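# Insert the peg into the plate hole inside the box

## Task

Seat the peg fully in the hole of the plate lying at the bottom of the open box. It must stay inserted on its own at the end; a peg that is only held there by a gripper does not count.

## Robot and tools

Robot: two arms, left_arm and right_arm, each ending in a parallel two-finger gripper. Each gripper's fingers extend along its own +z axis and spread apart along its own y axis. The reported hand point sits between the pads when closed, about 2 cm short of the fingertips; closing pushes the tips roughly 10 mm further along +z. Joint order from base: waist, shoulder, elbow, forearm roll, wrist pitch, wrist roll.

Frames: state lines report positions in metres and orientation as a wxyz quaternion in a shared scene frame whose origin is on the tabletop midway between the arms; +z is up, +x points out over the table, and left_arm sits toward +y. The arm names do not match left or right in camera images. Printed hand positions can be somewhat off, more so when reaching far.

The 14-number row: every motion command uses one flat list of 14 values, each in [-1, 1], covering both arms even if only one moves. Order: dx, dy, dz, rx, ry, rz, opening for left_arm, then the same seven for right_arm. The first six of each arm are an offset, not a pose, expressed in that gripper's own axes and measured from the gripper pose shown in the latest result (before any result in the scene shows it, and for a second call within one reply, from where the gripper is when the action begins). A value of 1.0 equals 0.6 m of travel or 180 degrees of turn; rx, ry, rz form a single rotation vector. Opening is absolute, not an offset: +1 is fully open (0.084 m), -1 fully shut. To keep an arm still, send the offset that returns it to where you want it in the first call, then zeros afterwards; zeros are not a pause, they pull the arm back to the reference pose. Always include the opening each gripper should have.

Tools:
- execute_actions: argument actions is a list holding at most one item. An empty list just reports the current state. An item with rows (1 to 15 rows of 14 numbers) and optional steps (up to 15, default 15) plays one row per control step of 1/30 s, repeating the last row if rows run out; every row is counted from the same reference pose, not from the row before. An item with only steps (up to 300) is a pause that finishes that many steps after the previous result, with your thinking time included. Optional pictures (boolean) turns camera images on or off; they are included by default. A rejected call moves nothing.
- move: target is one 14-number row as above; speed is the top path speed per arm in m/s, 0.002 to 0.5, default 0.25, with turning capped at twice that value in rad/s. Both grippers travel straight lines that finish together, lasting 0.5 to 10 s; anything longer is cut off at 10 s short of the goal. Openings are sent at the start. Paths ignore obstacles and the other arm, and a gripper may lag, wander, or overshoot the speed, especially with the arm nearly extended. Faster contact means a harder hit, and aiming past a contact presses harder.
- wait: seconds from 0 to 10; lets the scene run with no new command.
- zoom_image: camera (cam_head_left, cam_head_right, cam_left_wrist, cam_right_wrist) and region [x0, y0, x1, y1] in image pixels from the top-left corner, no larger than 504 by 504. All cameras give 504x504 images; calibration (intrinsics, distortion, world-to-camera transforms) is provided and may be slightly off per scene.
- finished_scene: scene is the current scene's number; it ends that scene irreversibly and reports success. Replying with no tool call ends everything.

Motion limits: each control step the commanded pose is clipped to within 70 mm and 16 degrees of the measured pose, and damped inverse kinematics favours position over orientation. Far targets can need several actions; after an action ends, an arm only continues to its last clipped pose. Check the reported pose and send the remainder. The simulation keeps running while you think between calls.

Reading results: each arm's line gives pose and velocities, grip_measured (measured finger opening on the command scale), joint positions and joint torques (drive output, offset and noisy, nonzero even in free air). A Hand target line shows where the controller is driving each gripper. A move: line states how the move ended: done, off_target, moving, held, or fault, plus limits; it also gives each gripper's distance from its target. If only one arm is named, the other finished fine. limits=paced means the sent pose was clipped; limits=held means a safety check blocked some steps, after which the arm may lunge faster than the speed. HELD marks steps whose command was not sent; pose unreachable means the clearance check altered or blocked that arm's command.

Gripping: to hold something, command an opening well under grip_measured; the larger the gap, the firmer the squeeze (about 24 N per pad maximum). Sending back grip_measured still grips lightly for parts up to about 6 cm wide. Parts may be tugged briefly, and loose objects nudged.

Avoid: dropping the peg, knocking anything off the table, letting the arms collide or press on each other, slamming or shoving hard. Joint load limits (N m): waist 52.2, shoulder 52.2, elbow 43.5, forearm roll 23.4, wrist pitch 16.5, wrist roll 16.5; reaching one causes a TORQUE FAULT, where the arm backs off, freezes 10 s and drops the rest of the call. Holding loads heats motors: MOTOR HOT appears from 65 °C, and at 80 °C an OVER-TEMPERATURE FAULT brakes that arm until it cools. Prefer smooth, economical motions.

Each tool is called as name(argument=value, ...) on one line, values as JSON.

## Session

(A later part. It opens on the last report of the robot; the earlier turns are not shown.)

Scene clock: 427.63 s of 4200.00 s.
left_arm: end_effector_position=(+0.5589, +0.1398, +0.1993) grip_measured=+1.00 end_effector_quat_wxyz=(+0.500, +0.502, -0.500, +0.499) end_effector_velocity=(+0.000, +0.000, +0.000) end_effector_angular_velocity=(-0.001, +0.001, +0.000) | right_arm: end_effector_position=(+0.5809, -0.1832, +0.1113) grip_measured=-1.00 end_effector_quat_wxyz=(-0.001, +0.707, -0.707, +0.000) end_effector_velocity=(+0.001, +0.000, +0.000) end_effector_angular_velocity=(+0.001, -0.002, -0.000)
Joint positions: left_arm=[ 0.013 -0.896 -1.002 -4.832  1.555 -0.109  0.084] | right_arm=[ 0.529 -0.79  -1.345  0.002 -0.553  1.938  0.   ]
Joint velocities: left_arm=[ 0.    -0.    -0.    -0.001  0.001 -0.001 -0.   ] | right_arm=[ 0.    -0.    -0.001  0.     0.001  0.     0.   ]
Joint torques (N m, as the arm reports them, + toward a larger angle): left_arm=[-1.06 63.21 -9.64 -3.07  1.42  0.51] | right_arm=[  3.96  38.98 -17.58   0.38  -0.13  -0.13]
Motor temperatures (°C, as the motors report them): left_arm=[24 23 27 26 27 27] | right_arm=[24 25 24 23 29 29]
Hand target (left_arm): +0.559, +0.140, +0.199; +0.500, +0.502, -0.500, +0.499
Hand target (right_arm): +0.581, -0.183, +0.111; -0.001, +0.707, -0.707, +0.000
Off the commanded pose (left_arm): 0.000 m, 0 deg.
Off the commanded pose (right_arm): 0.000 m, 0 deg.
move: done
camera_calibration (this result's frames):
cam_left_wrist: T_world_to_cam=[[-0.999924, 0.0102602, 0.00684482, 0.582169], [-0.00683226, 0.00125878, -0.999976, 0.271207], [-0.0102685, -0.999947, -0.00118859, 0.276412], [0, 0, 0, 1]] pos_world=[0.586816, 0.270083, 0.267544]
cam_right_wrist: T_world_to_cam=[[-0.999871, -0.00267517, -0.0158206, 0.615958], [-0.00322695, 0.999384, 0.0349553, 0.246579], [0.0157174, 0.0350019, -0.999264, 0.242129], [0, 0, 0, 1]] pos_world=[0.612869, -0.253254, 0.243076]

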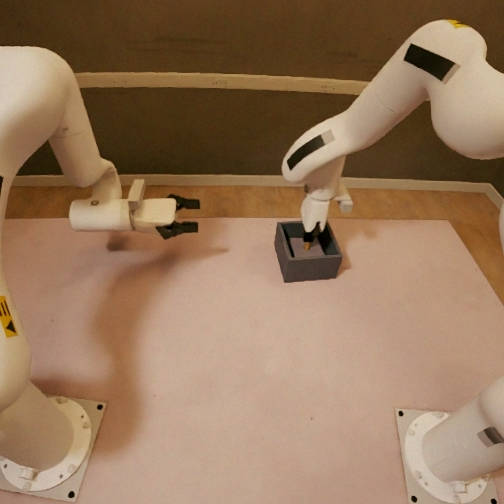

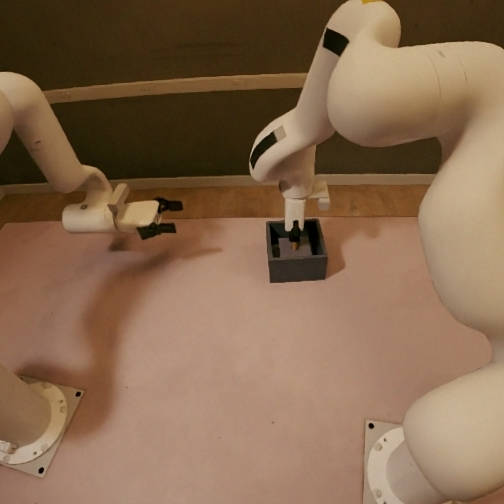

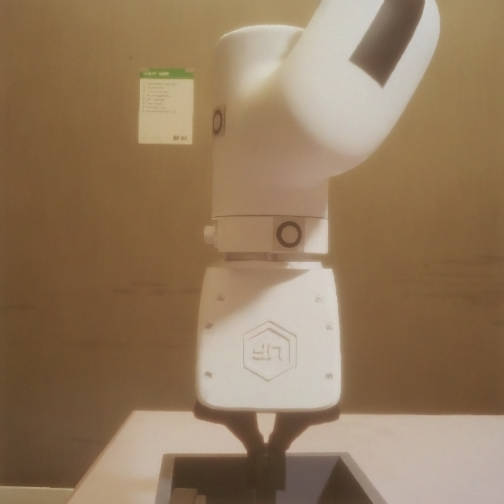

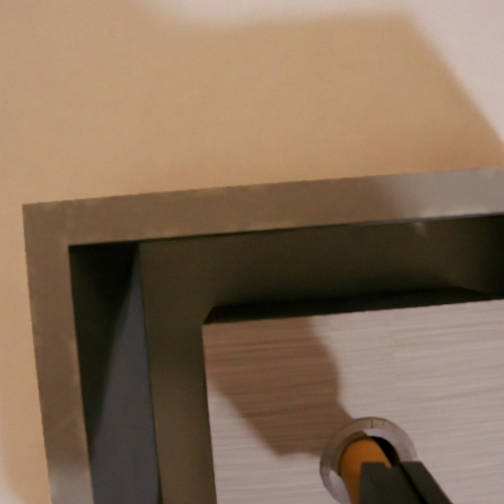

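move(target=[0, 0, 0, 0, 0, 0, 1.0, 0, 0, 0.0083, 0, 0, 0, -1.0], speed=0.01)

Scene clock: 430.73 s of 4200.00 s.
left_arm: end_effector_position=(+0.5589, +0.1398, +0.1993) grip_measured=+1.00 end_effector_quat_wxyz=(+0.500, +0.502, -0.500, +0.499) end_effector_velocity=(-0.000, -0.000, +0.000) end_effector_angular_velocity=(-0.001, +0.001, -0.000) | right_arm: end_effector_position=(+0.5823, -0.1827, +0.1084) grip_measured=-1.00 end_effector_quat_wxyz=(-0.003, +0.707, -0.707, +0.001) end_effector_velocity=(-0.001, -0.000, -0.000) end_effector_angular_velocity=(+0.001, -0.003, -0.000)
Joint positions: left_arm=[ 0.013 -0.896 -1.002 -4.832  1.555 -0.109  0.084] | right_arm=[ 0.529 -0.796 -1.348  0.002 -0.546  1.938  0.   ]
Joint velocities: left_arm=[-0.     0.     0.     0.     0.001 -0.001 -0.   ] | right_arm=[ 0.     0.002  0.005  0.     0.006 -0.     0.   ]
Joint torques (N m, as the arm reports them, + toward a larger angle): left_arm=[-1.35 63.39 -9.52 -3.21  1.44  0.58] | right_arm=[ 3.12 16.42 -5.82  0.61  1.89 -0.16]
Motor temperatures (°C, as the motors report them): left_arm=[24 23 27 26 27 27] | right_arm=[24 25 24 23 29 29]
Hand target (left_arm): +0.559, +0.140, +0.199; +0.500, +0.502, -0.500, +0.499
Hand target (right_arm): +0.581, -0.183, +0.106; -0.001, +0.707, -0.707, +0.000
Off the commanded pose (left_arm): 0.000 m, 0 deg.
Off the commanded pose (right_arm): 0.003 m, 0 deg.
move: done
camera_calibration (this result's frames):
cam_left_wrist: T_world_to_cam=[[-0.999924, 0.0102599, 0.00684471, 0.582169], [-0.00683215, 0.00125865, -0.999976, 0.271207], [-0.0102683, -0.999947, -0.00118846, 0.276412], [0, 0, 0, 1]] pos_world=[0.586816, 0.270083, 0.267544]
cam_right_wrist: T_world_to_cam=[[-0.999811, -0.00266498, -0.0192488, 0.617648], [-0.00336226, 0.999336, 0.0362836, 0.24605], [0.0191393, 0.0363415, -0.999156, 0.237439], [0, 0, 0, 1]] pos_world=[0.613814, -0.25287, 0.2402]

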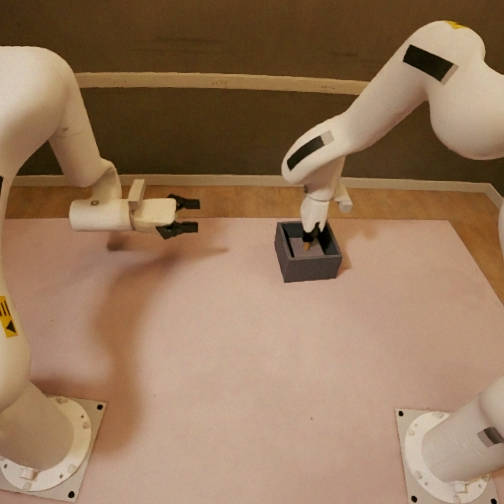

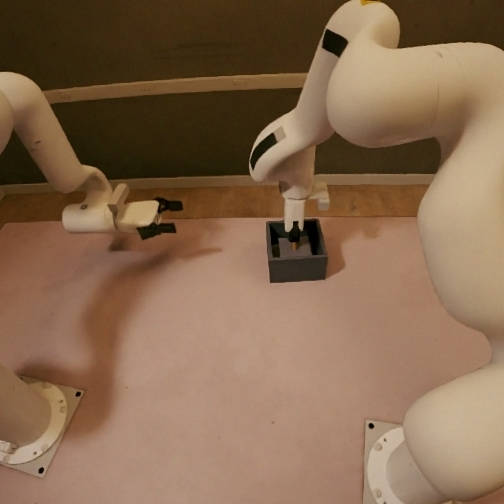

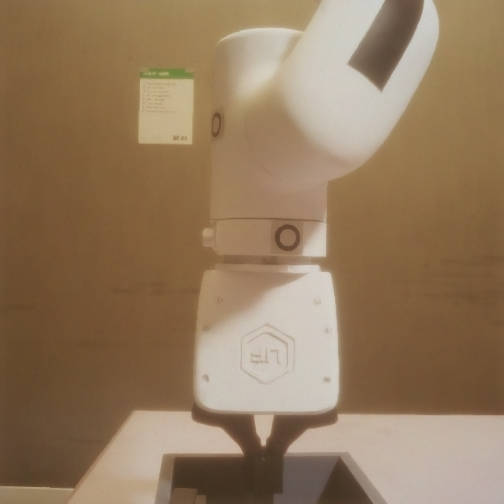

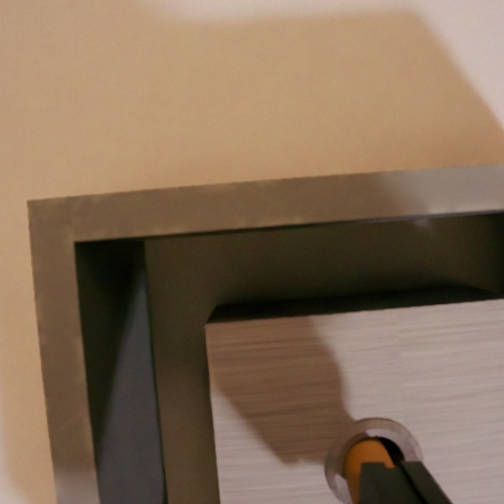

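move(target=[0, 0, 0, 0, 0, 0, 1.0, 0, 0, -0.2, 0, 0, 0, 1.0], speed=0.2)

Scene clock: 435.63 s of 4200.00 s.
left_arm: end_effector_position=(+0.5589, +0.1398, +0.1993) grip_measured=+1.00 end_effector_quat_wxyz=(+0.500, +0.502, -0.500, +0.499) end_effector_velocity=(+0.000, +0.000, +0.000) end_effector_angular_velocity=(+0.000, -0.001, +0.000) | right_arm: end_effector_position=(+0.5817, -0.1832, +0.2278) grip_measured=+1.00 end_effector_quat_wxyz=(-0.003, +0.707, -0.707, +0.001) end_effector_velocity=(+0.001, +0.000, +0.003) end_effector_angular_velocity=(+0.001, -0.002, +0.000)
Joint positions: left_arm=[ 0.013 -0.896 -1.002 -4.832  1.555 -0.109  0.084] | right_arm=[ 0.529 -0.625 -1.379  0.001 -0.748  1.939  0.084]
Joint velocities: left_arm=[ 0.     0.    -0.    -0.    -0.     0.001  0.   ] | right_arm=[ 0.     0.003 -0.002  0.001 -0.003 -0.001 -0.   ]
Joint torques (N m, as the arm reports them, + toward a larger angle): left_arm=[-0.77 63.36 -9.27 -3.03  1.43  0.51] | right_arm=[  3.44  36.83 -19.86   1.23  -0.1   -0.13]
Motor temperatures (°C, as the motors report them): left_arm=[24 23 27 26 27 27] | right_arm=[24 25 24 23 29 29]
Hand target (left_arm): +0.559, +0.140, +0.199; +0.500, +0.502, -0.500, +0.499
Hand target (right_arm): +0.582, -0.183, +0.228; -0.003, +0.707, -0.707, +0.001
Off the commanded pose (left_arm): 0.000 m, 0 deg.
Off the commanded pose (right_arm): 0.001 m, 0 deg.
After step 90, 0.90 s passed at rest.
move: done
camera_calibration (this result's frames):
cam_left_wrist: T_world_to_cam=[[-0.999924, 0.0102602, 0.00684475, 0.582169], [-0.00683219, 0.0012586, -0.999976, 0.271207], [-0.0102686, -0.999947, -0.0011884, 0.276412], [0, 0, 0, 1]] pos_world=[0.586816, 0.270083, 0.267544]
cam_right_wrist: T_world_to_cam=[[-0.999826, -0.00247433, -0.0184835, 0.619173], [-0.0031329, 0.999358, 0.0356865, 0.242287], [0.0183833, 0.0357382, -0.999192, 0.357192], [0, 0, 0, 1]] pos_world=[0.613259, -0.253365, 0.359702]

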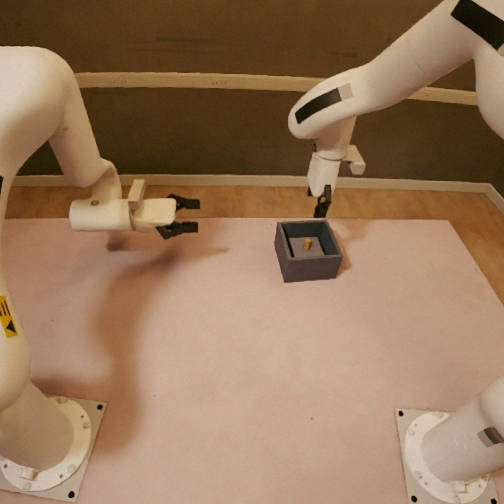

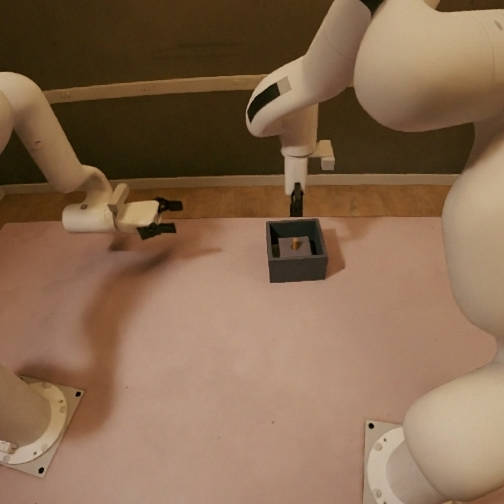

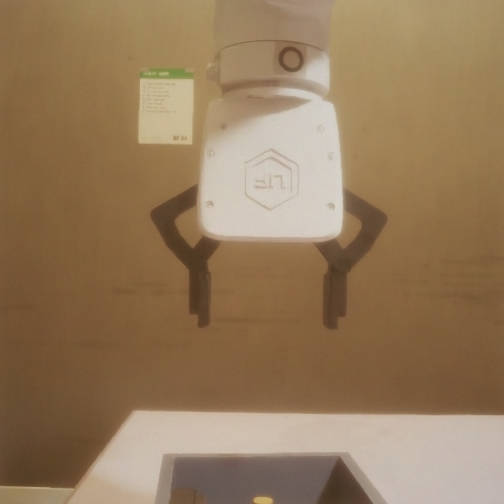

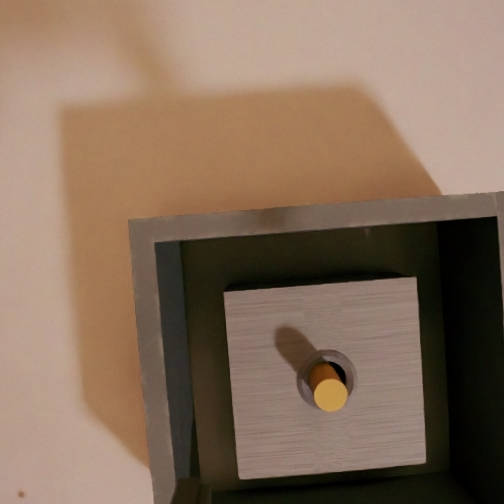

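The peg is standing in the hole, fully seated: it did not move when I pressed on its top. Both arms are clear of it, so I'm ending scene 1.

finished_scene(scene=1)

The scene is finished: the task was done.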